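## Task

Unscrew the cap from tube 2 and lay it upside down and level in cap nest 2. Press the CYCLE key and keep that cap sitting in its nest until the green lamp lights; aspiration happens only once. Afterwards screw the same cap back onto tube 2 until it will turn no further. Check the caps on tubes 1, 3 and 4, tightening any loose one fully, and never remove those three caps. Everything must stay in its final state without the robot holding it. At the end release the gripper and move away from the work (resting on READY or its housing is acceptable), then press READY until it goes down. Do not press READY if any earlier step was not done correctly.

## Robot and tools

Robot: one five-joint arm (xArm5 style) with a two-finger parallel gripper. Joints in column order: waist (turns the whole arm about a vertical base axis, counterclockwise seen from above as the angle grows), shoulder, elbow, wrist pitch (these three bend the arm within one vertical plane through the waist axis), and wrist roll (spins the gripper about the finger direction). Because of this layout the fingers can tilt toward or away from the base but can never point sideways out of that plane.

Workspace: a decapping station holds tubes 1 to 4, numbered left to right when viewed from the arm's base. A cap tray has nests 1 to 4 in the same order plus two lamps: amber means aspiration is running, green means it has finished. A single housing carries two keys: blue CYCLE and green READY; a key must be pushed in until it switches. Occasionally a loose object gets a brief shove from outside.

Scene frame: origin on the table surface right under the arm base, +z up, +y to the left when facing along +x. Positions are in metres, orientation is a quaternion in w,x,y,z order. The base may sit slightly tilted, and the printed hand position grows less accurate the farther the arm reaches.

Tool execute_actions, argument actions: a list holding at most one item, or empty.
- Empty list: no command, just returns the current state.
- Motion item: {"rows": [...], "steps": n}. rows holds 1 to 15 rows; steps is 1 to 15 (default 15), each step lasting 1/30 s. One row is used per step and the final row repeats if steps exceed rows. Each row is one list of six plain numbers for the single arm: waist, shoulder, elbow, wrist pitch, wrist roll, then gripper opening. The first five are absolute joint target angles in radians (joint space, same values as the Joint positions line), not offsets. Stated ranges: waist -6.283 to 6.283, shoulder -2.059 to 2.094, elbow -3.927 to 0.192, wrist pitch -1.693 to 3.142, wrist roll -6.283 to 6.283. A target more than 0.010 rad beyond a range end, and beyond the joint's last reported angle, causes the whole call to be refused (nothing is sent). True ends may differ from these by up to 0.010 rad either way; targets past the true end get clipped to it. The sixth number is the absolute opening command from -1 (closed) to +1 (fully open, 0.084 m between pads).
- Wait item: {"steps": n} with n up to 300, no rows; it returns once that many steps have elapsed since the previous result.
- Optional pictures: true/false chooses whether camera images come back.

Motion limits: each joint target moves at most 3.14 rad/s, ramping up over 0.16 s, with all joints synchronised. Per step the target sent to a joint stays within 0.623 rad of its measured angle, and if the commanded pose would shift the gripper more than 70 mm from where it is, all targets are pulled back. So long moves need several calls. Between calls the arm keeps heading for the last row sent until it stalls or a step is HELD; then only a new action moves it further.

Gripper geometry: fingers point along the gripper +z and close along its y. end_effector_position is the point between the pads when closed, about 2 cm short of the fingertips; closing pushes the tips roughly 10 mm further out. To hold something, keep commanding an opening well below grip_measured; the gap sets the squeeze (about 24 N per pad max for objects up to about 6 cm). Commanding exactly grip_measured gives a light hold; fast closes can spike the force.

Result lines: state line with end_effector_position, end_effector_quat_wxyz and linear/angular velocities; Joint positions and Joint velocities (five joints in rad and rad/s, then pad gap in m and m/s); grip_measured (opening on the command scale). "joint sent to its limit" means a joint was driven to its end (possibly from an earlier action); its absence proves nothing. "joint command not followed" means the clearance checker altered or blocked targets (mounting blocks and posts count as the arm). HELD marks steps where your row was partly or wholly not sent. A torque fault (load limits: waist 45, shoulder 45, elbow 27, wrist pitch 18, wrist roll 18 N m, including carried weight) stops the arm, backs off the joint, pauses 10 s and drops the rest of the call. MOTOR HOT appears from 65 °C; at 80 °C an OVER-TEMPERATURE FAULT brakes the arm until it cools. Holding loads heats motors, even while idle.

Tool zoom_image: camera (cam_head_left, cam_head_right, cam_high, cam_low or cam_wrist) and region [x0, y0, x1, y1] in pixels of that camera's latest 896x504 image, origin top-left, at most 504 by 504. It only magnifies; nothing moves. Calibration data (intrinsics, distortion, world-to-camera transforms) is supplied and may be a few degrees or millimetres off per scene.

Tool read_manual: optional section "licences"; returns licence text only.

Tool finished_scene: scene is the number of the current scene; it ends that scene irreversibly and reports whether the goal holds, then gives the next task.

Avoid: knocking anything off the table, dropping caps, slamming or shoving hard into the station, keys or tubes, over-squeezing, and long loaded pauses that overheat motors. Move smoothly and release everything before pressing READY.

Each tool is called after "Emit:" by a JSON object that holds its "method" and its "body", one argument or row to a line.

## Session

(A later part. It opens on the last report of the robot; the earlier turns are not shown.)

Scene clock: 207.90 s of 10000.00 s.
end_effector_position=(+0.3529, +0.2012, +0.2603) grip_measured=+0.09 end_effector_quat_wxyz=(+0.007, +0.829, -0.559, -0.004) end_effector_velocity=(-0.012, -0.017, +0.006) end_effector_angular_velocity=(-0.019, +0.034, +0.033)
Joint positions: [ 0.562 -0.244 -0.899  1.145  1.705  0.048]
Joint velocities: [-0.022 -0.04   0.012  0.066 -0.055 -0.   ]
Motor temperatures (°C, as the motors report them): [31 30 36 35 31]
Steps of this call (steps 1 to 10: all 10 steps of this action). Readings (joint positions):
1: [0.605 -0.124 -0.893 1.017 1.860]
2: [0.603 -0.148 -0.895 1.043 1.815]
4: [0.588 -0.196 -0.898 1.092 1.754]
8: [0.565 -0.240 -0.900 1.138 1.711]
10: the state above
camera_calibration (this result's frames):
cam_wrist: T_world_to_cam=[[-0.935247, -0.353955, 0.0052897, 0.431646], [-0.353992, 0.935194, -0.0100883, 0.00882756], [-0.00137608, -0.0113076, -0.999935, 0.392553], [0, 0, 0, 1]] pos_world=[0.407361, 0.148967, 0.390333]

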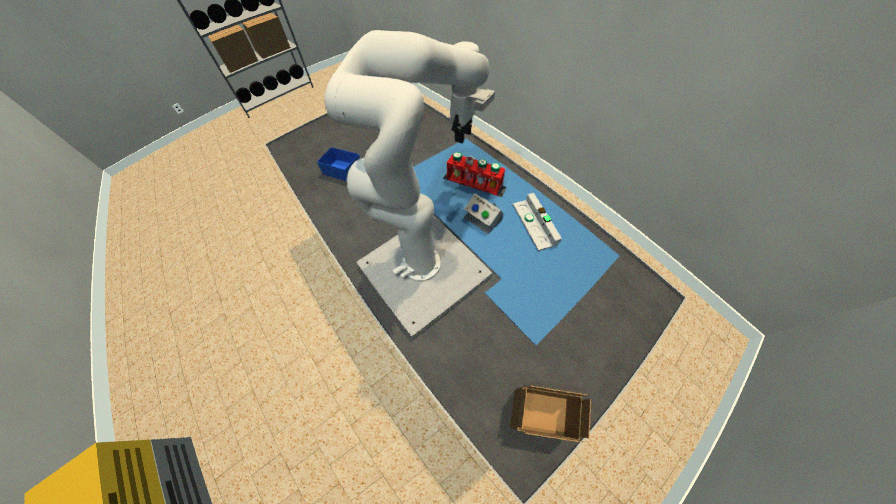

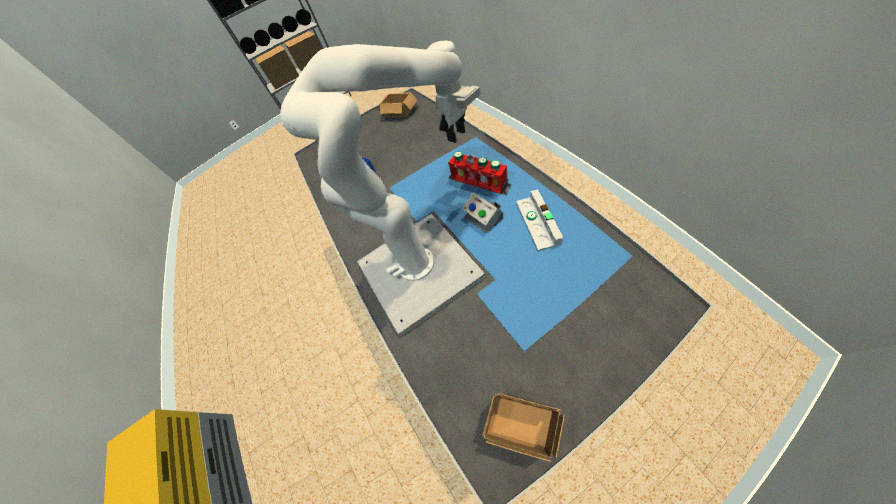

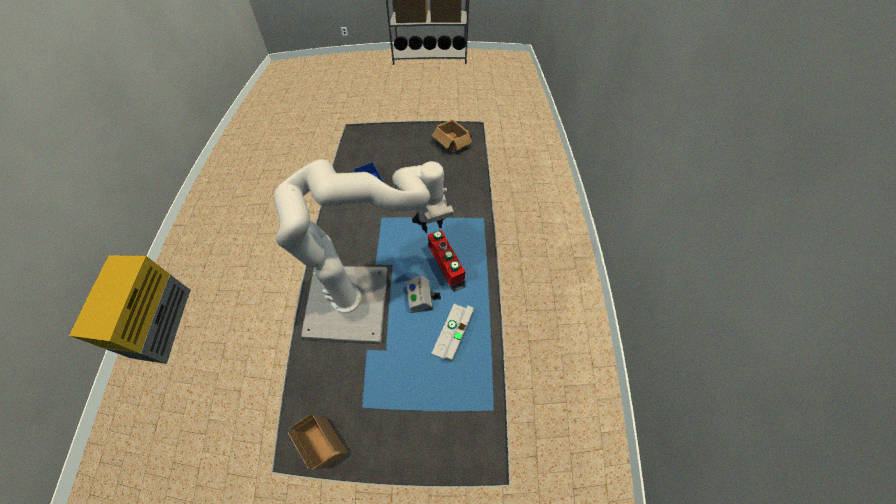

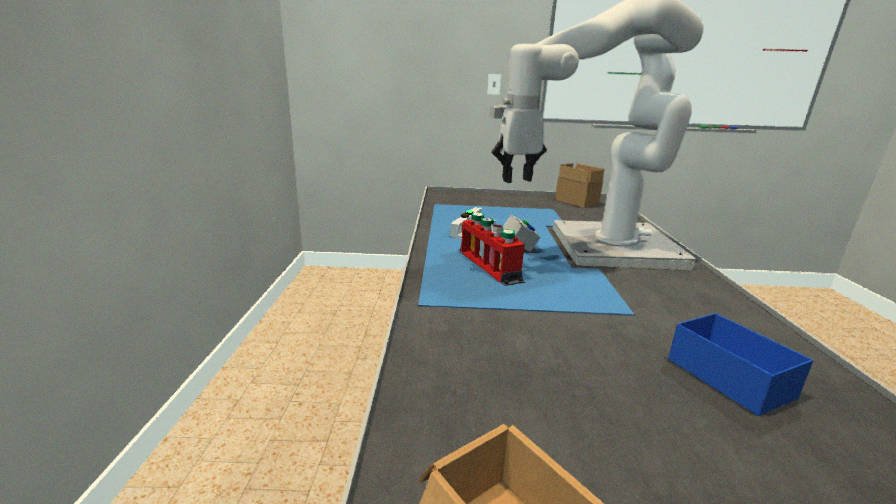

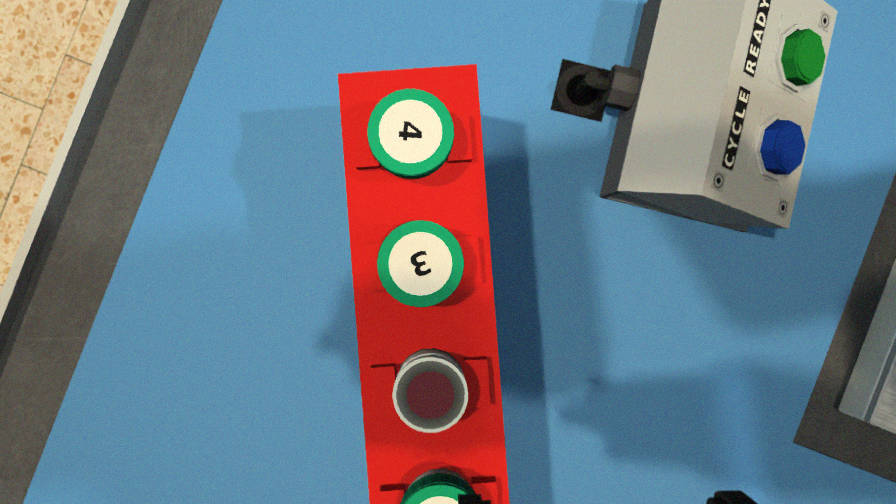

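Emit:
{"method": "execute_actions", "body": {
  "actions": [
    {"rows":[[0.2,-0.15,-0.92,1.07,0.8,0.2]],"steps":15}
  ],
  "pictures": false
}}

Emit:
{"method": "execute_actions", "body": {
  "actions": [
    {"rows":[[-0.178,-0.009,-0.889,0.898,0.1,0.3]],"steps":15}
  ],
  "pictures": false
}}

Emit:
{"method": "execute_actions", "body": {
  "actions": [
    {"rows":[[-0.178,0.08,-0.86,0.78,0.1,0.3],[-0.178,0.08,-0.86,0.78,0.1,0.3],[-0.178,0.08,-0.86,0.78,0.1,0.3],[-0.178,0.14,-0.835,0.69,0.1,0.3],[-0.178,0.14,-0.835,0.69,0.1,0.3],[-0.178,0.14,-0.835,0.69,0.1,0.3],[-0.178,0.2,-0.81,0.61,0.1,0.3]],"steps":15}
  ]
}}

Scene clock: 212.20 s of 10000.00 s.
end_effector_position=(+0.4136, +0.0916, +0.2401) grip_measured=+0.19 end_effector_quat_wxyz=(+0.006, +0.925, -0.379, -0.005) end_effector_velocity=(+0.085, -0.236, -0.047) end_effector_angular_velocity=(+0.016, +0.018, +1.244)
Joint positions: [ 0.26  -0.167 -0.917  1.083  0.993  0.052]
Joint velocities: [-0.592  0.166 -0.029 -0.127 -1.836  0.   ]
Motor temperatures (°C, as the motors report them): [31 30 36 35 31]
Steps of this call (steps 1 to 15: the robot went on to your last target; steps 16 to 114: nothing new was sent; steps 115 to 129: all 15 steps of this action). Readings (joint positions):
115: [0.560 -0.250 -0.900 1.150 1.700]
116: [0.558 -0.250 -0.900 1.149 1.696]
118: [0.536 -0.244 -0.902 1.144 1.653]
122: [0.424 -0.212 -0.907 1.120 1.452]
129: the state above

Scene clock: 212.70 s of 10000.00 s.
end_effector_position=(+0.4378, -0.0569, +0.1894) grip_measured=+0.29 end_effector_quat_wxyz=(+0.005, +0.977, -0.211, -0.006) end_effector_velocity=(-0.014, -0.308, -0.108) end_effector_angular_velocity=(+0.013, +0.011, +0.796)
Joint positions: [-0.089 -0.042 -0.895  0.937  0.293  0.056]
Joint velocities: [-0.698  0.256  0.052 -0.303 -1.494  0.   ]
Motor temperatures (°C, as the motors report them): [31 30 36 34 31]
Steps of this call (steps 1 to 15: all 15 steps of this action). Readings (joint positions):
1: [0.241 -0.161 -0.917 1.080 0.937]
2: [0.225 -0.157 -0.918 1.075 0.892]
4: [0.178 -0.141 -0.916 1.054 0.818]
8: [0.077 -0.102 -0.907 1.011 0.650]
15: the state above

Scene clock: 213.20 s of 10000.00 s.
end_effector_position=(+0.4340, -0.0967, +0.0783) grip_measured=+0.29 end_effector_quat_wxyz=(+0.004, +0.987, -0.160, -0.008) end_effector_velocity=(+0.020, -0.007, -0.020) end_effector_angular_velocity=(-0.017, -0.075, +0.005)
Joint positions: [-0.177  0.193 -0.812  0.622  0.101  0.056]
Joint velocities: [-0.005  0.067  0.003 -0.148 -0.01   0.   ]
Motor temperatures (°C, as the motors report them): [31 30 36 34 31]
Steps of this call (steps 1 to 15: all 15 steps of this action). Readings (joint positions):
1: [-0.112 -0.033 -0.894 0.928 0.245]
2: [-0.131 -0.025 -0.892 0.916 0.204]
4: [-0.158 0.007 -0.885 0.870 0.149]
8: [-0.173 0.099 -0.849 0.751 0.111]
15: the state above
camera_calibration (this result's frames):
cam_wrist: T_world_to_cam=[[-0.337319, -0.941391, 0.000126998, 0.0870988], [-0.941374, 0.337314, 0.0058942, 0.510143], [-0.00559158, 0.00186867, -0.999983, 0.210398], [0, 0, 0, 1]] pos_world=[0.510792, -0.0904775, 0.207376]

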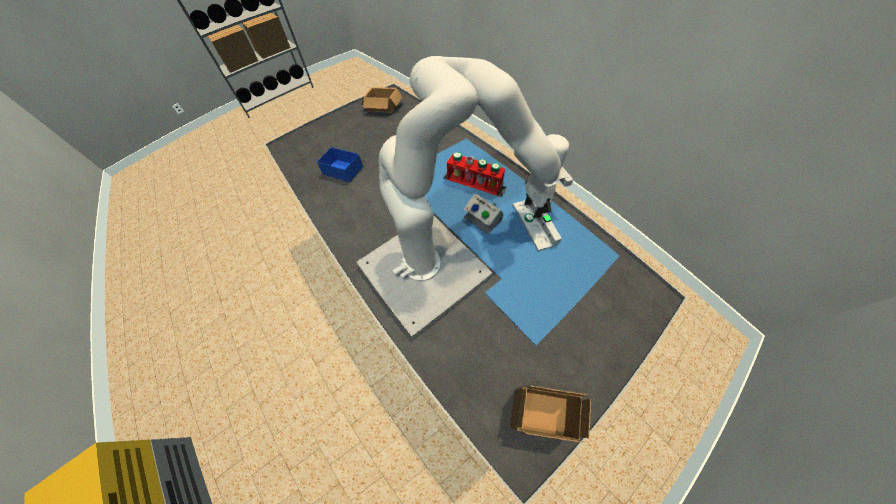

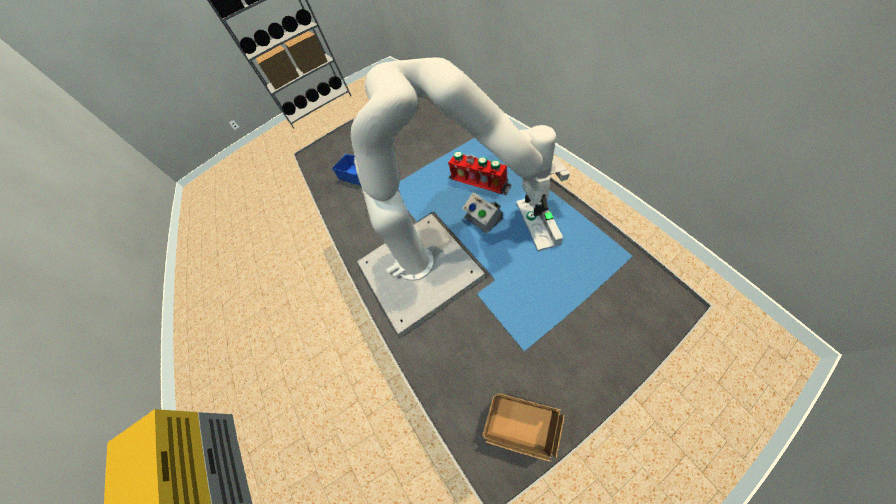

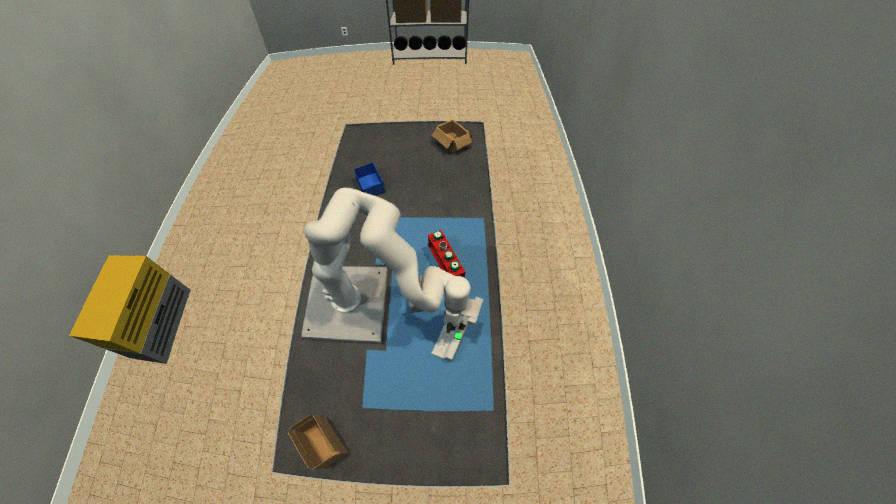

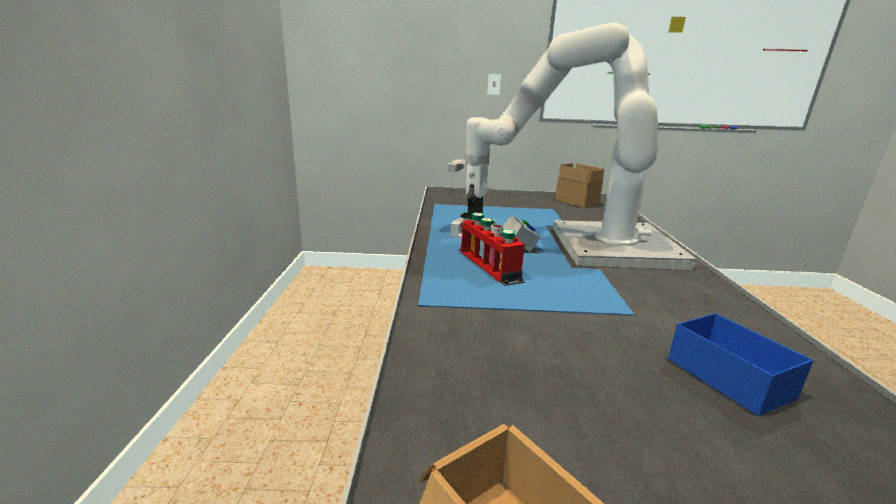

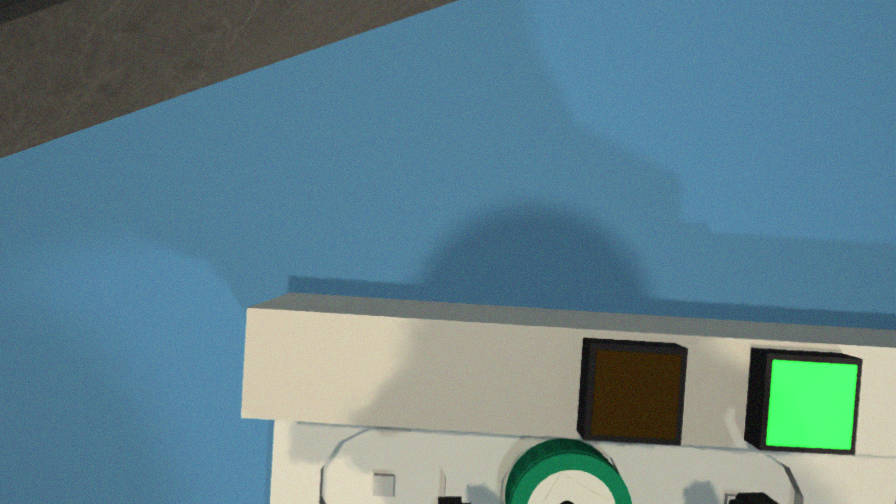

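Fine.

Emit:
{"method": "execute_actions", "body": {
  "actions": [
    {"rows":[[-0.178,0.26,-0.792,0.532,0.1,0.3],[-0.178,0.26,-0.792,0.532,0.1,0.3],[-0.178,0.26,-0.792,0.532,0.1,0.3],[-0.178,0.26,-0.792,0.532,0.1,0.3],[-0.178,0.28,-0.7935,0.512,0.1,0.3],[-0.178,0.28,-0.7935,0.512,0.1,0.3],[-0.178,0.299,-0.7945,0.495,0.1,0.3]],"steps":15}
  ],
  "pictures": false
}}

Emit:
{"method": "execute_actions", "body": {
  "actions": [
    {"rows":[[-0.178,0.299,-0.7945,0.495,0.1,0.1],[-0.178,0.299,-0.7945,0.495,0.1,0.0],[-0.178,0.299,-0.7945,0.495,0.1,-0.1],[-0.178,0.299,-0.7945,0.495,0.1,-0.2],[-0.178,0.299,-0.7945,0.495,0.1,-0.2],[-0.178,0.299,-0.7945,0.495,0.1,-0.3],[-0.178,0.299,-0.7945,0.495,0.1,-0.3],[-0.178,0.299,-0.7945,0.495,0.1,-0.6],[-0.178,0.299,-0.7945,0.495,0.1,-0.6],[-0.178,0.299,-0.7945,0.495,0.1,-0.6],[-0.178,0.28,-0.7935,0.512,0.1,-0.6],[-0.178,0.28,-0.7935,0.512,0.1,-0.6],[-0.178,0.26,-0.792,0.532,0.1,-0.6]],"steps":15}
  ],
  "pictures": false
}}

Emit:
{"method": "execute_actions", "body": {
  "actions": [
    {"rows":[[-0.178,0.2,-0.81,0.61,0.1,-0.6],[-0.178,0.2,-0.81,0.61,0.1,-0.6],[-0.178,0.2,-0.81,0.61,0.1,-0.6],[-0.178,0.1,-0.85,0.75,0.1,-0.6],[-0.178,0.1,-0.85,0.75,0.1,-0.6],[-0.178,0.1,-0.85,0.75,0.1,-0.6],[-0.178,-0.1,-0.91,1.01,0.1,-0.6]],"steps":15}
  ],
  "pictures": false
}}

Emit:
{"method": "execute_actions", "body": {
  "actions": [
    {"rows":[[0.2,-0.15,-0.92,1.07,0.5,-0.6]],"steps":15}
  ],
  "pictures": false
}}

Emit:
{"method": "execute_actions", "body": {
  "actions": [
    {"rows":[[0.502,-0.1,-0.91,1.01,0.84,-0.6],[0.502,-0.1,-0.91,1.01,0.84,-0.6],[0.502,-0.1,-0.91,1.01,0.84,-0.6],[0.502,-0.1,-0.91,1.01,0.84,-0.6],[0.502,-0.1,-0.91,1.01,0.84,-0.6],[0.502,-0.1,-0.91,1.01,0.84,-0.6],[0.502,-0.1,-0.91,1.01,0.84,-0.6],[0.502,-0.1,-0.91,1.01,0.84,-0.6],[0.502,-0.007,-0.889,0.896,0.84,-0.6]],"steps":15}
  ]
}}

Scene clock: 222.87 s of 10000.00 s.
end_effector_position=(+0.4314, -0.0970, +0.0363) grip_measured=+0.29 end_effector_quat_wxyz=(+0.005, +0.987, -0.160, -0.006) end_effector_velocity=(+0.006, -0.002, -0.005) end_effector_angular_velocity=(-0.004, -0.019, -0.000)
Joint positions: [-0.178  0.296 -0.795  0.498  0.1    0.056]
Joint velocities: [-0.001  0.022 -0.006 -0.036 -0.     0.   ]
Motor temperatures (°C, as the motors report them): [31 31 36 34 31]
Steps of this call (steps 1 to 30: the robot went on to your last target; steps 31 to 275: nothing new was sent; steps 276 to 290: all 15 steps of this action). Readings (joint positions):
276: [-0.178 0.200 -0.810 0.610 0.100]
277: [-0.178 0.202 -0.810 0.606 0.100]
279: [-0.178 0.221 -0.806 0.579 0.100]
283: [-0.178 0.264 -0.793 0.532 0.100]
290: the state above

Scene clock: 223.37 s of 10000.00 s.
end_effector_position=(+0.4309, -0.0967, +0.0410) grip_measured=-0.26 end_effector_quat_wxyz=(+0.005, +0.987, -0.160, -0.007) end_effector_velocity=(-0.001, +0.000, +0.073) end_effector_angular_velocity=(-0.001, -0.002, -0.002)
Joint positions: [-0.178  0.283 -0.793  0.511  0.1    0.033]
Joint velocities: [-0.001 -0.208  0.014  0.192  0.001  0.   ]
Motor temperatures (°C, as the motors report them): [31 31 36 34 31]
Steps of this call (steps 1 to 15: all 15 steps of this action). Readings (joint positions):
1: [-0.178 0.297 -0.795 0.497 0.100]
2: [-0.178 0.297 -0.795 0.496 0.100]
4: [-0.178 0.298 -0.795 0.496 0.100]
8: [-0.178 0.298 -0.796 0.495 0.100]
15: the state above

Scene clock: 223.87 s of 10000.00 s.
end_effector_position=(+0.4328, -0.0959, +0.1791) grip_measured=-0.26 end_effector_quat_wxyz=(+0.005, +0.987, -0.160, -0.006) end_effector_velocity=(-0.053, +0.015, +0.341) end_effector_angular_velocity=(-0.004, -0.017, +0.000)
Joint positions: [-0.178 -0.021 -0.885  0.904  0.1    0.033]
Joint velocities: [-0.    -0.728 -0.231  0.941  0.     0.   ]
Motor temperatures (°C, as the motors report them): [31 31 36 34 31]
Steps of this call (steps 1 to 15: all 15 steps of this action). Readings (joint positions):
1: [-0.178 0.276 -0.793 0.517 0.100]
2: [-0.178 0.269 -0.793 0.526 0.100]
4: [-0.178 0.244 -0.797 0.559 0.100]
8: [-0.178 0.159 -0.827 0.670 0.100]
15: the state above

Scene clock: 224.37 s of 10000.00 s.
end_effector_position=(+0.4258, +0.0503, +0.2313) grip_measured=-0.26 end_effector_quat_wxyz=(+0.005, +0.986, -0.168, -0.006) end_effector_velocity=(-0.039, +0.222, +0.059) end_effector_angular_velocity=(+0.003, -0.022, -0.002)
Joint positions: [ 0.158 -0.14  -0.917  1.057  0.453  0.033]
Joint velocities: [ 0.528 -0.129 -0.039  0.145  0.531 -0.   ]
Motor temperatures (°C, as the motors report them): [31 31 36 34 31]
Steps of this call (steps 1 to 15: all 15 steps of this action). Readings (joint positions):
1: [-0.178 -0.044 -0.893 0.933 0.100]
2: [-0.176 -0.062 -0.899 0.955 0.104]
4: [-0.144 -0.078 -0.904 0.975 0.143]
8: [-0.024 -0.097 -0.906 1.005 0.263]
15: the state above

Scene clock: 224.87 s of 10000.00 s.
end_effector_position=(+0.3998, +0.1874, +0.1826) grip_measured=-0.26 end_effector_quat_wxyz=(+0.007, +0.982, -0.187, -0.009) end_effector_velocity=(-0.053, +0.101, -0.186) end_effector_angular_velocity=(-0.059, +0.121, -0.030)
Joint positions: [ 0.482 -0.03  -0.892  0.929  0.815  0.033]
Joint velocities: [ 0.26   0.366  0.133 -0.364  0.29   0.   ]
Motor temperatures (°C, as the motors report them): [31 31 36 34 31]
Steps of this call (steps 1 to 15: all 15 steps of this action). Readings (joint positions):
1: [0.173 -0.144 -0.919 1.061 0.468]
2: [0.184 -0.145 -0.919 1.063 0.482]
4: [0.225 -0.140 -0.918 1.056 0.533]
8: [0.343 -0.122 -0.914 1.037 0.661]
15: the state above
camera_calibration (this result's frames):
cam_wrist: T_world_to_cam=[[-0.389405, -0.921053, 0.00503994, 0.359109], [-0.921035, 0.389432, 0.00617318, 0.363549], [-0.00764854, -0.00223809, -0.999968, 0.315541], [0, 0, 0, 1]] pos_world=[0.477094, 0.189887, 0.311477]

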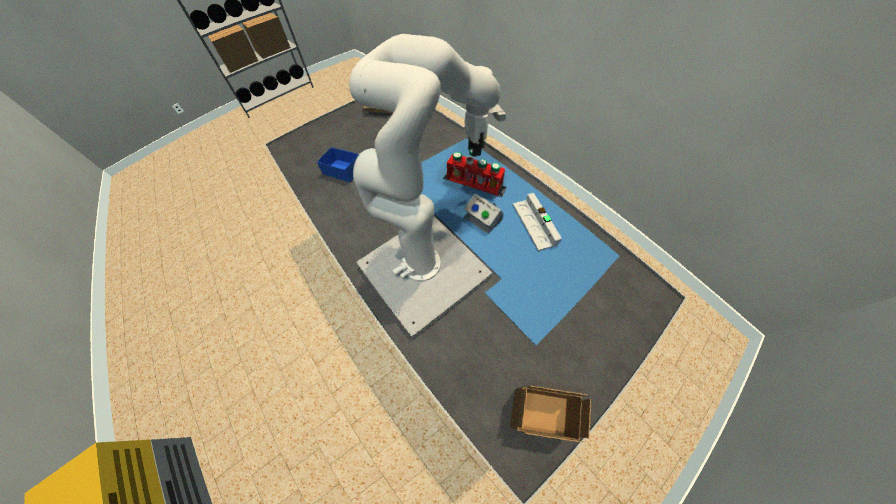

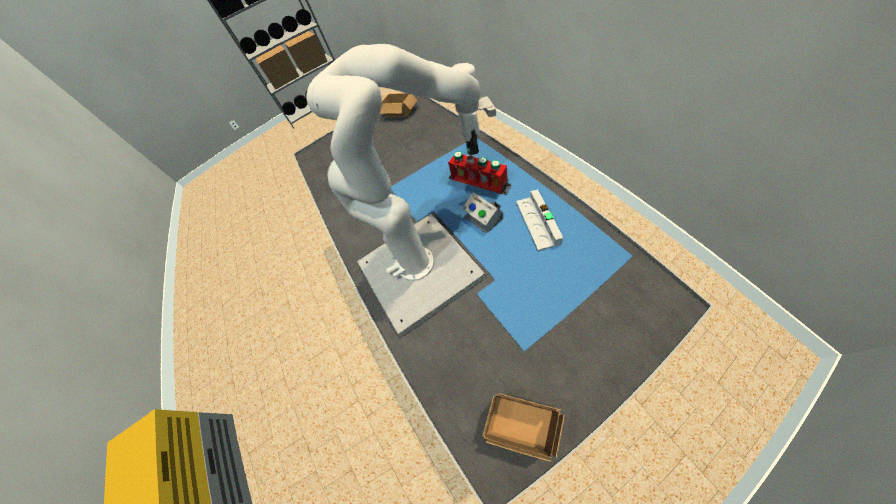

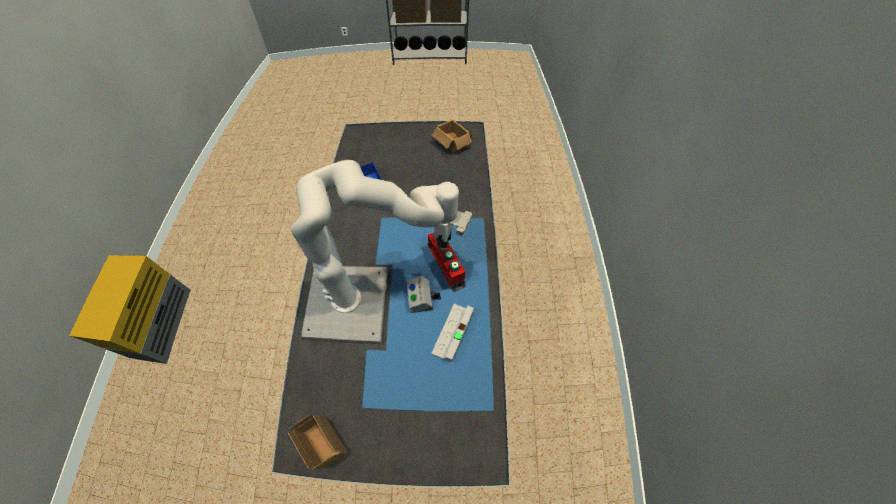

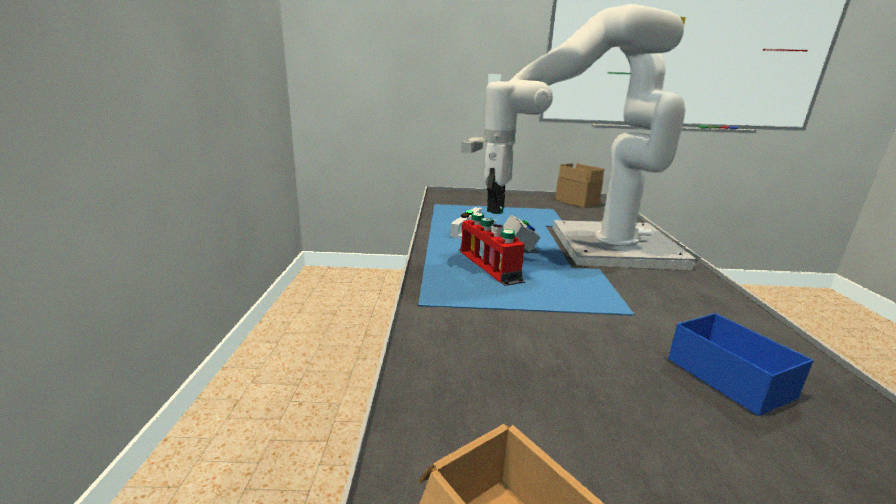

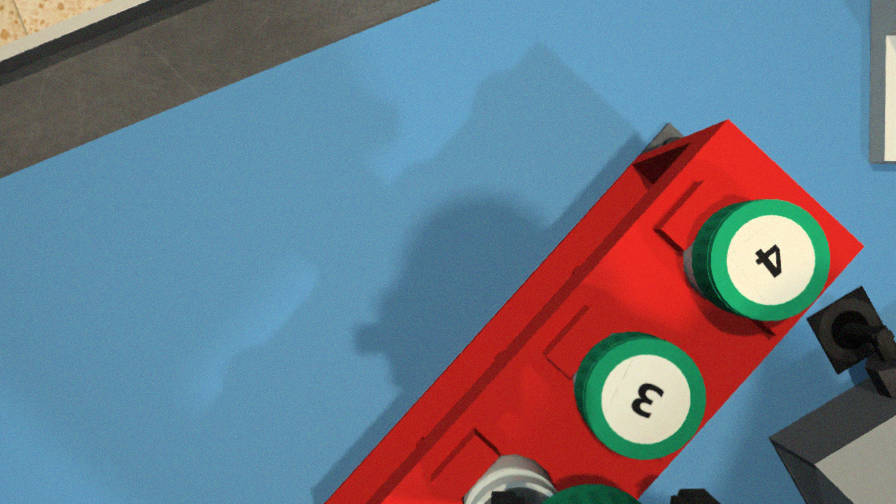

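Emit:
{"method": "execute_actions", "body": {
  "actions": [
    {"rows":[[0.502,-0.007,-0.889,0.896,0.84,-0.6],[0.502,-0.007,-0.889,0.896,0.84,-0.6],[0.502,-0.007,-0.889,0.896,0.84,-0.6],[0.502,0.01,-0.879,0.868,0.84,-0.6],[0.502,0.01,-0.879,0.868,0.84,-0.6],[0.502,0.025,-0.870,0.845,0.84,-0.6],[0.502,0.025,-0.870,0.845,0.84,-0.6],[0.502,0.04,-0.862,0.822,0.84,-0.6],[0.502,0.04,-0.862,0.822,0.84,-0.6],[0.502,0.04,-0.862,0.822,0.84,-0.6],[0.502,0.048,-0.858,0.811,0.84,-0.6],[0.502,0.048,-0.858,0.811,0.84,-0.6],[0.502,0.055,-0.855,0.80,0.84,-0.6]],"steps":15}
  ],
  "pictures": false
}}

Emit:
{"method": "execute_actions", "body": {
  "actions": [
    {"rows":[[0.502,0.055,-0.855,0.80,0.84,-0.6],[0.502,0.055,-0.855,0.80,0.84,-0.6],[0.502,0.055,-0.855,0.80,0.84,-0.6],[0.502,0.055,-0.855,0.80,0.84,-0.6],[0.502,0.057,-0.854,0.797,1.1,-0.6],[0.502,0.058,-0.854,0.796,1.4,-0.6],[0.502,0.059,-0.853,0.794,1.6,-0.6]],"steps":15}
  ],
  "pictures": false
}}

Emit:
{"method": "execute_actions", "body": {
  "actions": [
    {"rows":[[0.502,0.061,-0.852,0.791,2.0,-0.6],[0.502,0.062,-0.852,0.79,2.34,-0.6]],"steps":15}
  ]
}}

Scene clock: 232.50 s of 10000.00 s.
end_effector_position=(+0.4010, +0.1979, +0.1468) grip_measured=-0.26 end_effector_quat_wxyz=(+0.004, +0.982, -0.190, -0.005) end_effector_velocity=(+0.028, +0.014, -0.025) end_effector_angular_velocity=(+0.043, -0.086, -0.000)
Joint positions: [ 0.502  0.043 -0.862  0.816  0.84   0.033]
Joint velocities: [ 0.001  0.08   0.006 -0.183  0.001  0.001]
Motor temperatures (°C, as the motors report them): [31 31 36 34 31]
Steps of this call (steps 1 to 30: the robot went on to your last target; steps 31 to 214: nothing new was sent; steps 215 to 229: all 15 steps of this action). Readings (joint positions):
215: [0.502 -0.007 -0.889 0.896 0.840]
216: [0.502 -0.007 -0.889 0.896 0.840]
218: [0.502 -0.007 -0.889 0.896 0.840]
222: [0.502 0.007 -0.881 0.872 0.840]
229: the state above

Scene clock: 233.00 s of 10000.00 s.
end_effector_position=(+0.3994, +0.1962, +0.1377) grip_measured=-0.25 end_effector_quat_wxyz=(+0.008, +0.889, -0.458, -0.006) end_effector_velocity=(-0.014, -0.006, -0.019) end_effector_angular_velocity=(-0.058, +0.026, -2.009)
Joint positions: [ 0.5    0.058 -0.851  0.798  1.409  0.033]
Joint velocities: [ 0.001  0.021  0.027 -0.     2.011  0.001]
Motor temperatures (°C, as the motors report them): [31 31 36 34 31]
Steps of this call (steps 1 to 15: all 15 steps of this action). Readings (joint positions):
1: [0.502 0.046 -0.861 0.811 0.840]
2: [0.502 0.048 -0.861 0.807 0.840]
4: [0.502 0.051 -0.859 0.802 0.840]
8: [0.503 0.054 -0.857 0.799 0.887]
15: the state above

Scene clock: 233.50 s of 10000.00 s.
end_effector_position=(+0.3955, +0.1966, +0.1331) grip_measured=-0.22 end_effector_quat_wxyz=(-0.015, -0.602, +0.798, +0.003) end_effector_velocity=(-0.001, -0.001, +0.002) end_effector_angular_velocity=(-0.015, +0.006, -0.356)
Joint positions: [ 0.505  0.064 -0.846  0.797  2.311  0.034]
Joint velocities: [-0.002 -0.    -0.009  0.022  0.355  0.   ]
Motor temperatures (°C, as the motors report them): [31 31 36 34 31]
Steps of this call (steps 1 to 15: all 15 steps of this action). Readings (joint positions):
1: [0.500 0.059 -0.851 0.798 1.469]
2: [0.500 0.059 -0.850 0.798 1.520]
4: [0.501 0.060 -0.849 0.798 1.632]
8: [0.503 0.062 -0.846 0.797 1.967]
15: the state above
camera_calibration (this result's frames):
cam_wrist: T_world_to_cam=[[-0.95477, 0.297133, 0.0112553, 0.349453], [0.296694, 0.954498, -0.0300977, -0.231524], [-0.0196862, -0.025397, -0.999484, 0.27533], [0, 0, 0, 1]] pos_world=[0.40776, 0.124148, 0.264286]

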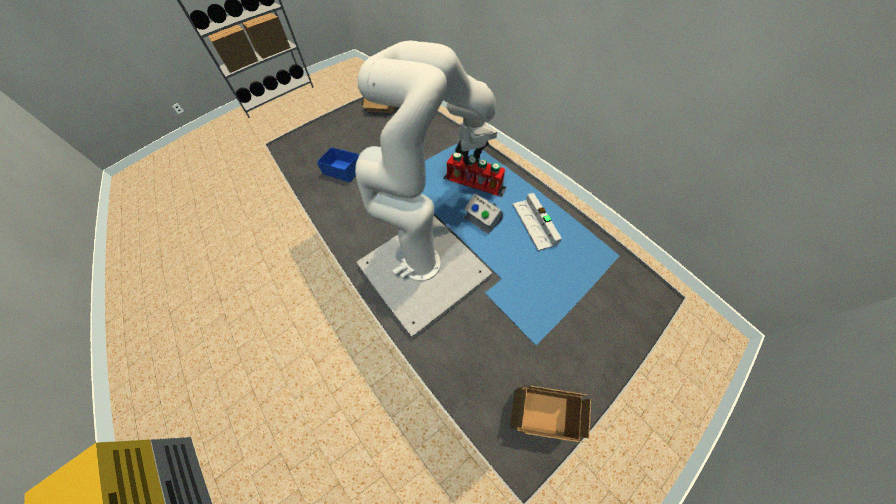

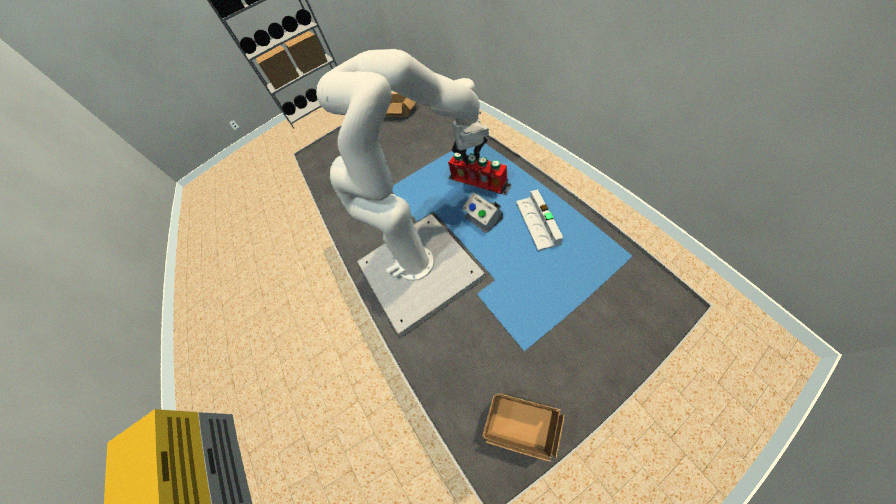

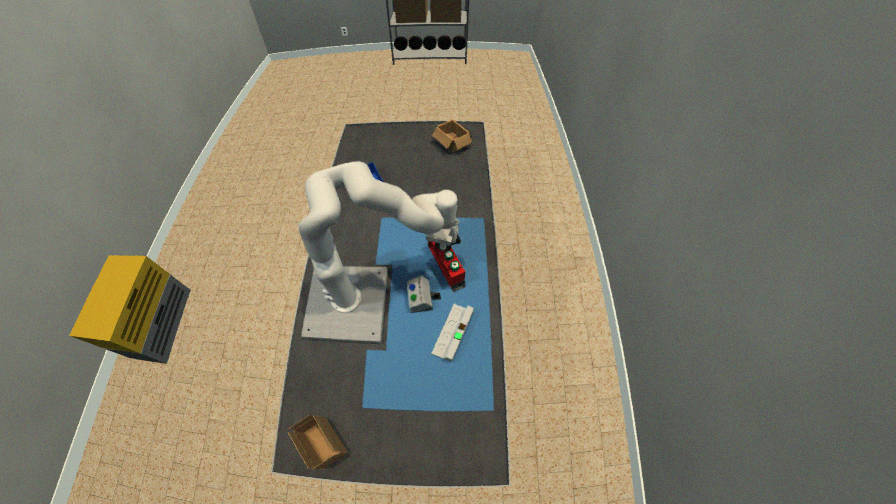

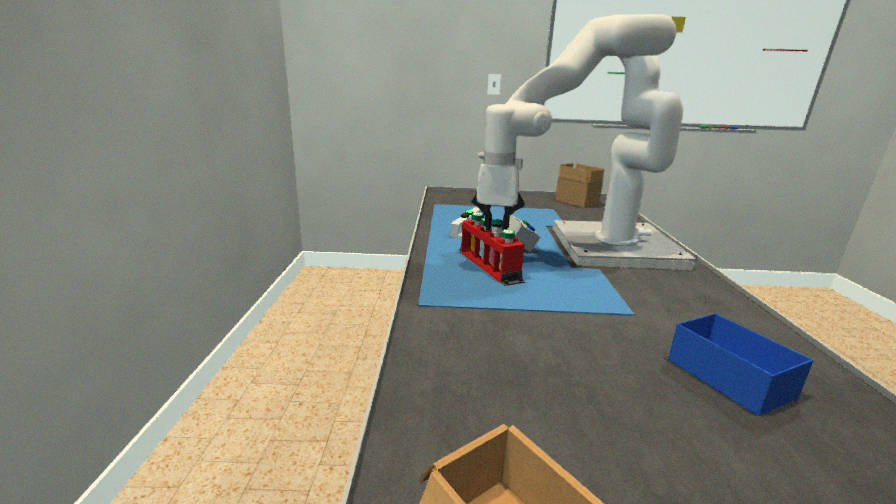

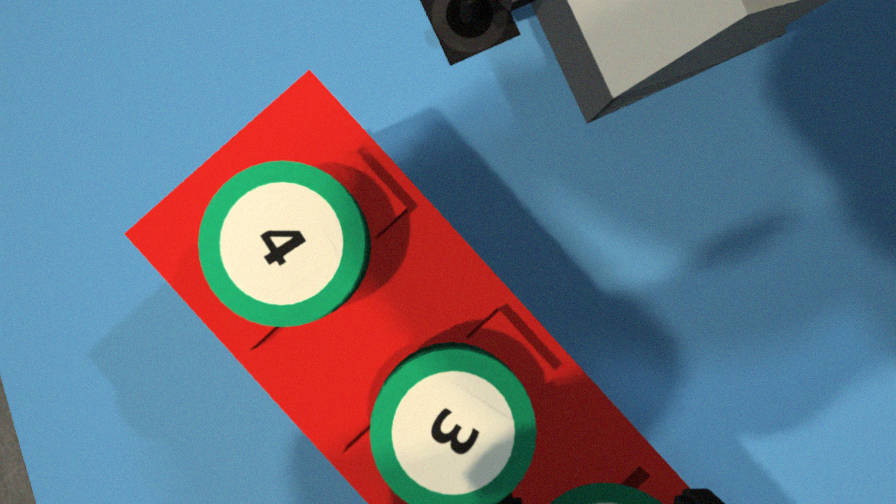

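Emit:
{"method": "execute_actions", "body": {
  "actions": [
    {"rows":[[0.502,0.066,-0.85,0.785,2.34,0.2],[0.502,0.066,-0.85,0.785,2.34,0.2],[0.502,0.066,-0.85,0.785,2.34,0.2],[0.502,0.066,-0.85,0.785,2.34,0.2],[0.502,0.07,-0.848,0.778,0.84,0.2]],"steps":15}
  ],
  "pictures": false
}}

Emit:
{"method": "execute_actions", "body": {
  "actions": [
    {"rows":[[0.502,0.07,-0.848,0.778,0.84,0.2],[0.502,0.07,-0.848,0.778,0.84,0.2],[0.502,0.07,-0.848,0.778,0.84,0.2],[0.502,0.07,-0.848,0.778,0.84,0.2],[0.502,0.07,-0.848,0.778,0.84,0.2],[0.502,0.07,-0.848,0.778,0.84,0.2],[0.502,0.07,-0.848,0.778,0.84,0.2],[0.502,0.07,-0.848,0.778,0.84,0.2],[0.502,0.07,-0.848,0.778,0.84,0.0],[0.502,0.07,-0.848,0.778,0.84,-0.1],[0.502,0.07,-0.848,0.778,0.84,-0.2],[0.502,0.07,-0.848,0.778,0.84,-0.3],[0.502,0.07,-0.848,0.778,0.84,-0.3],[0.502,0.07,-0.848,0.778,0.84,-0.6]],"steps":15}
  ],
  "pictures": false
}}

Emit:
{"method": "execute_actions", "body": {
  "actions": [
    {"rows":[[0.502,0.07,-0.848,0.778,0.84,-0.6],[0.502,0.07,-0.848,0.778,0.84,-0.6],[0.502,0.072,-0.848,0.776,1.4,-0.6]],"steps":10}
  ],
  "pictures": false
}}

Emit:
{"method": "execute_actions", "body": {
  "actions": [
    {"rows":[[0.502,0.074,-0.8475,0.773,2.0,-0.6],[0.502,0.074,-0.8475,0.773,2.34,-0.6]],"steps":15}
  ],
  "pictures": false
}}

Scene clock: 240.73 s of 10000.00 s.
end_effector_position=(+0.4036, +0.1978, +0.1357) grip_measured=+0.19 end_effector_quat_wxyz=(+0.003, +0.799, -0.601, -0.002) end_effector_velocity=(-0.017, -0.003, -0.019) end_effector_angular_velocity=(-0.005, +0.052, +2.667)
Joint positions: [ 0.499  0.067 -0.853  0.776  1.745  0.052]
Joint velocities: [ 0.011  0.019  0.029  0.001 -2.656  0.   ]
Motor temperatures (°C, as the motors report them): [31 31 40 35 31]
Steps of this call (steps 1 to 30: the robot went on to your last target; steps 31 to 202: nothing new was sent; steps 203 to 217: all 15 steps of this action). Readings (joint positions):
203: [0.502 0.062 -0.845 0.798 2.340]
204: [0.502 0.062 -0.845 0.796 2.340]
206: [0.498 0.062 -0.852 0.789 2.340]
210: [0.497 0.064 -0.854 0.783 2.293]
217: the state above

Scene clock: 241.23 s of 10000.00 s.
end_effector_position=(+0.3919, +0.2043, +0.1302) grip_measured=-0.34 end_effector_quat_wxyz=(+0.010, +0.982, -0.186, -0.013) end_effector_velocity=(-0.002, -0.002, -0.000) end_effector_angular_velocity=(+0.005, +0.003, +0.175)
Joint positions: [ 0.524  0.071 -0.845  0.79   0.855  0.029]
Joint velocities: [-0.001 -0.008  0.011 -0.003 -0.176 -0.002]
Motor temperatures (°C, as the motors report them): [31 31 40 35 31]
Steps of this call (steps 1 to 15: all 15 steps of this action). Readings (joint positions):
1: [0.500 0.068 -0.852 0.776 1.656]
2: [0.500 0.068 -0.851 0.777 1.568]
4: [0.503 0.069 -0.849 0.779 1.394]
8: [0.518 0.067 -0.841 0.790 1.066]
15: the state above

Scene clock: 241.57 s of 10000.00 s.
end_effector_position=(+0.3953, +0.2031, +0.1304) grip_measured=-0.34 end_effector_quat_wxyz=(+0.009, +0.945, -0.327, -0.009) end_effector_velocity=(+0.028, -0.022, +0.001) end_effector_angular_velocity=(-0.030, -0.066, -2.315)
Joint positions: [ 0.518  0.074 -0.847  0.783  1.141  0.029]
Joint velocities: [-0.073  0.014 -0.009 -0.051  2.243  0.002]
Motor temperatures (°C, as the motors report them): [31 31 40 35 31]
Steps of this call (steps 1 to 10: all 10 steps of this action). Readings (joint positions):
1: [0.524 0.071 -0.845 0.790 0.850]
2: [0.524 0.071 -0.845 0.790 0.847]
4: [0.524 0.071 -0.845 0.790 0.848]
8: [0.522 0.072 -0.846 0.787 0.989]
10: the state above

Scene clock: 242.07 s of 10000.00 s.
end_effector_position=(+0.3949, +0.1962, +0.1294) grip_measured=-0.28 end_effector_quat_wxyz=(-0.017, -0.620, +0.784, +0.004) end_effector_velocity=(-0.003, +0.004, -0.005) end_effector_angular_velocity=(-0.034, -0.006, -0.940)
Joint positions: [ 0.505  0.072 -0.844  0.792  2.264  0.032]
Joint velocities: [ 0.011  0.015 -0.005  0.     0.952  0.008]
Motor temperatures (°C, as the motors report them): [31 31 40 35 31]
Steps of this call (steps 1 to 15: all 15 steps of this action). Readings (joint positions):
1: [0.516 0.074 -0.848 0.781 1.212]
2: [0.513 0.074 -0.848 0.780 1.278]
4: [0.507 0.074 -0.848 0.780 1.425]
8: [0.497 0.071 -0.845 0.786 1.771]
15: the state above

Emit:
{"method": "execute_actions", "body": {
  "actions": [
    {"rows":[[0.502,0.074,-0.8475,0.773,2.34,0.1],[0.502,0.074,-0.8475,0.773,2.34,0.5],[0.502,0.074,-0.8475,0.773,2.34,0.5],[0.502,0.074,-0.8475,0.773,2.34,0.5],[0.502,0.074,-0.8475,0.773,2.34,0.5],[0.502,0.03,-0.87,0.84,2.2,0.5],[0.502,-0.05,-0.9,0.95,2.0,0.5],[0.5,-0.2,-0.9,1.1,1.7,0.3]],"steps":15}
  ],
  "pictures": false
}}

Emit:
{"method": "execute_actions", "body": {
  "actions": [
    {"rows":[[0.66,-0.25,-0.9,1.15,1.7,0.3]],"steps":12}
  ]
}}

Scene clock: 245.63 s of 10000.00 s.
end_effector_position=(+0.3920, +0.1918, +0.2039) grip_measured=+0.29 end_effector_quat_wxyz=(+0.003, +0.732, -0.681, -0.001) end_effector_velocity=(-0.099, -0.047, +0.310) end_effector_angular_velocity=(+0.006, +0.012, +1.720)
Joint positions: [ 0.498 -0.089 -0.888  0.968  1.955  0.056]
Joint velocities: [ 0.003 -0.777 -0.102  0.887 -1.717 -0.002]
Motor temperatures (°C, as the motors report them): [31 31 41 36 31]
Steps of this call (steps 1 to 30: the robot went on to your last target; steps 31 to 92: nothing new was sent; steps 93 to 107: all 15 steps of this action). Readings (joint positions):
93: [0.502 0.074 -0.844 0.788 2.340]
94: [0.502 0.074 -0.844 0.787 2.340]
96: [0.498 0.075 -0.851 0.776 2.341]
100: [0.496 0.068 -0.858 0.778 2.323]
107: the state above

Scene clock: 246.03 s of 10000.00 s.
end_effector_position=(+0.3331, +0.2325, +0.2609) grip_measured=+0.29 end_effector_quat_wxyz=(+0.007, +0.854, -0.520, -0.004) end_effector_velocity=(-0.028, +0.011, +0.007) end_effector_angular_velocity=(-0.017, +0.028, +0.121)
Joint positions: [ 0.654 -0.246 -0.899  1.145  1.705  0.056]
Joint velocities: [ 0.061 -0.036  0.009  0.06  -0.06  -0.   ]
Motor temperatures (°C, as the motors report them): [31 31 41 36 31]
Steps of this call (steps 1 to 12: all 12 steps of this action). Readings (joint positions):
1: [0.498 -0.115 -0.891 0.997 1.898]
2: [0.500 -0.138 -0.893 1.024 1.848]
4: [0.526 -0.177 -0.897 1.067 1.784]
8: [0.628 -0.230 -0.899 1.127 1.724]
12: the state above
camera_calibration (this result's frames):
cam_wrist: T_world_to_cam=[[-0.898893, -0.438144, 0.00463238, 0.431794], [-0.438168, 0.898853, -0.00852545, 0.00865195], [-0.000428451, -0.00969322, -0.999953, 0.392752], [0, 0, 0, 1]] pos_world=[0.392096, 0.185218, 0.390807]

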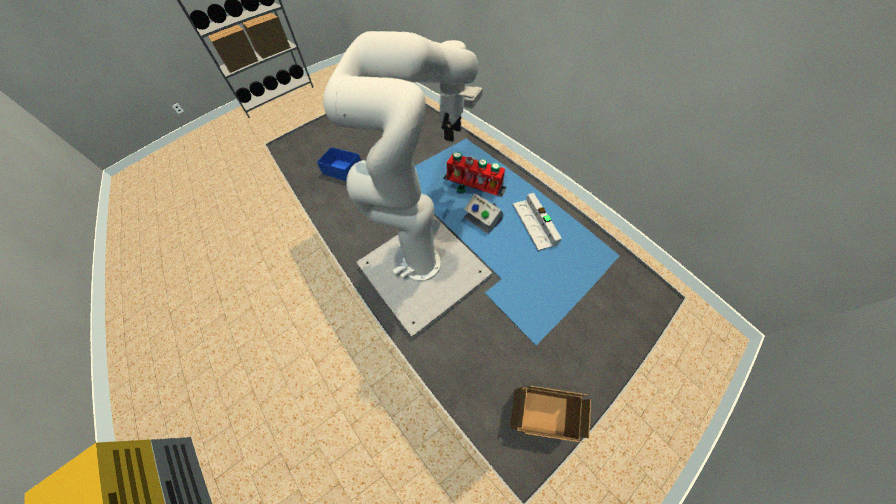

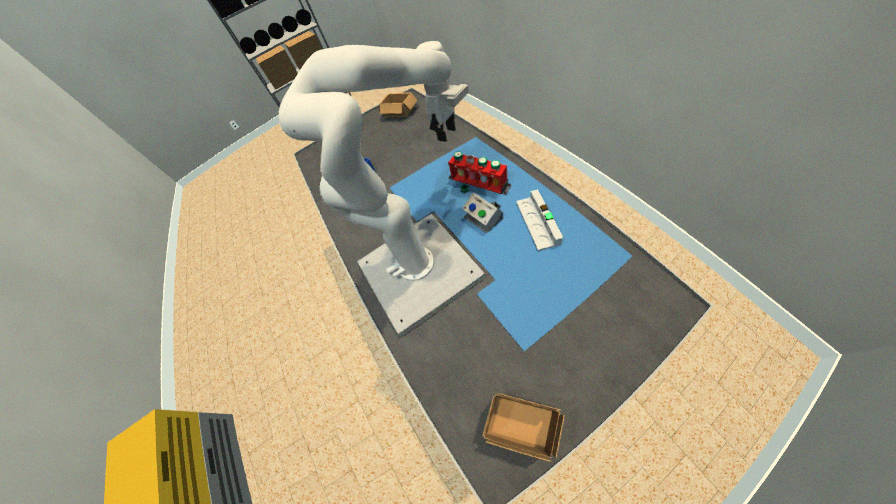

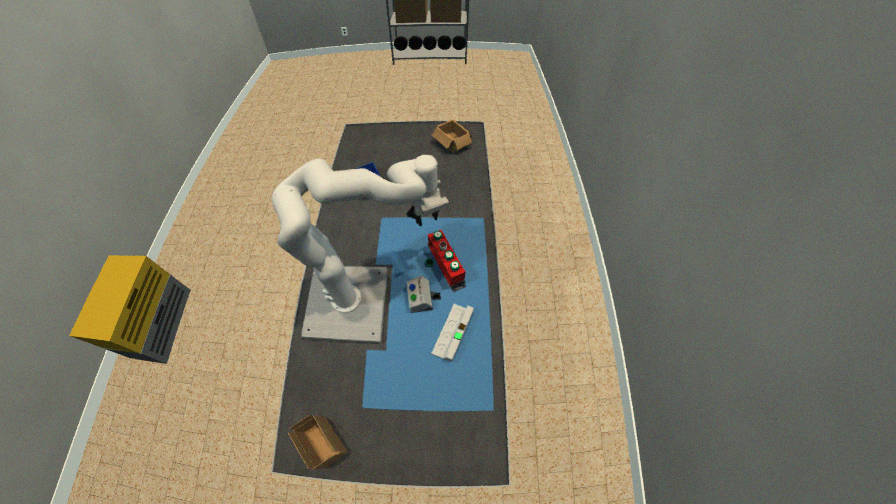

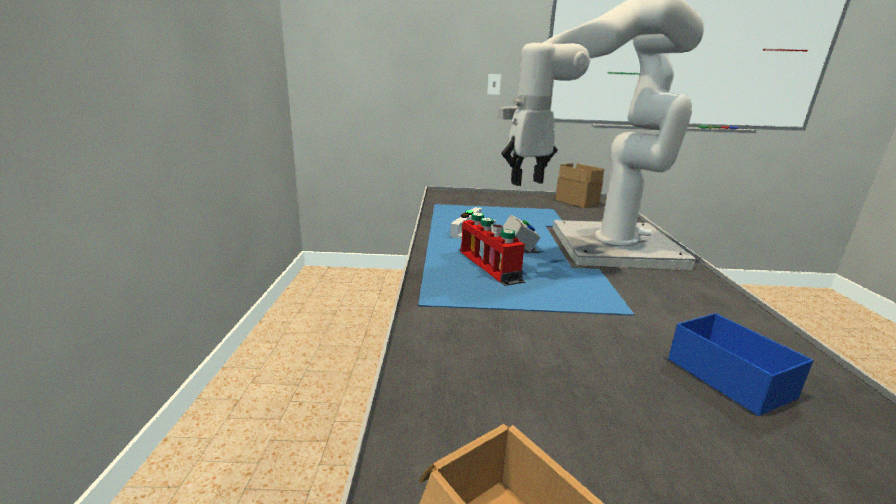

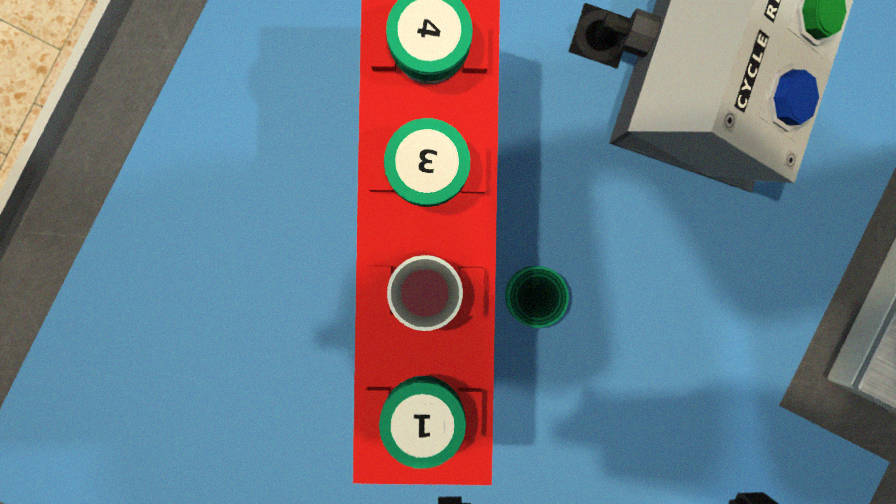

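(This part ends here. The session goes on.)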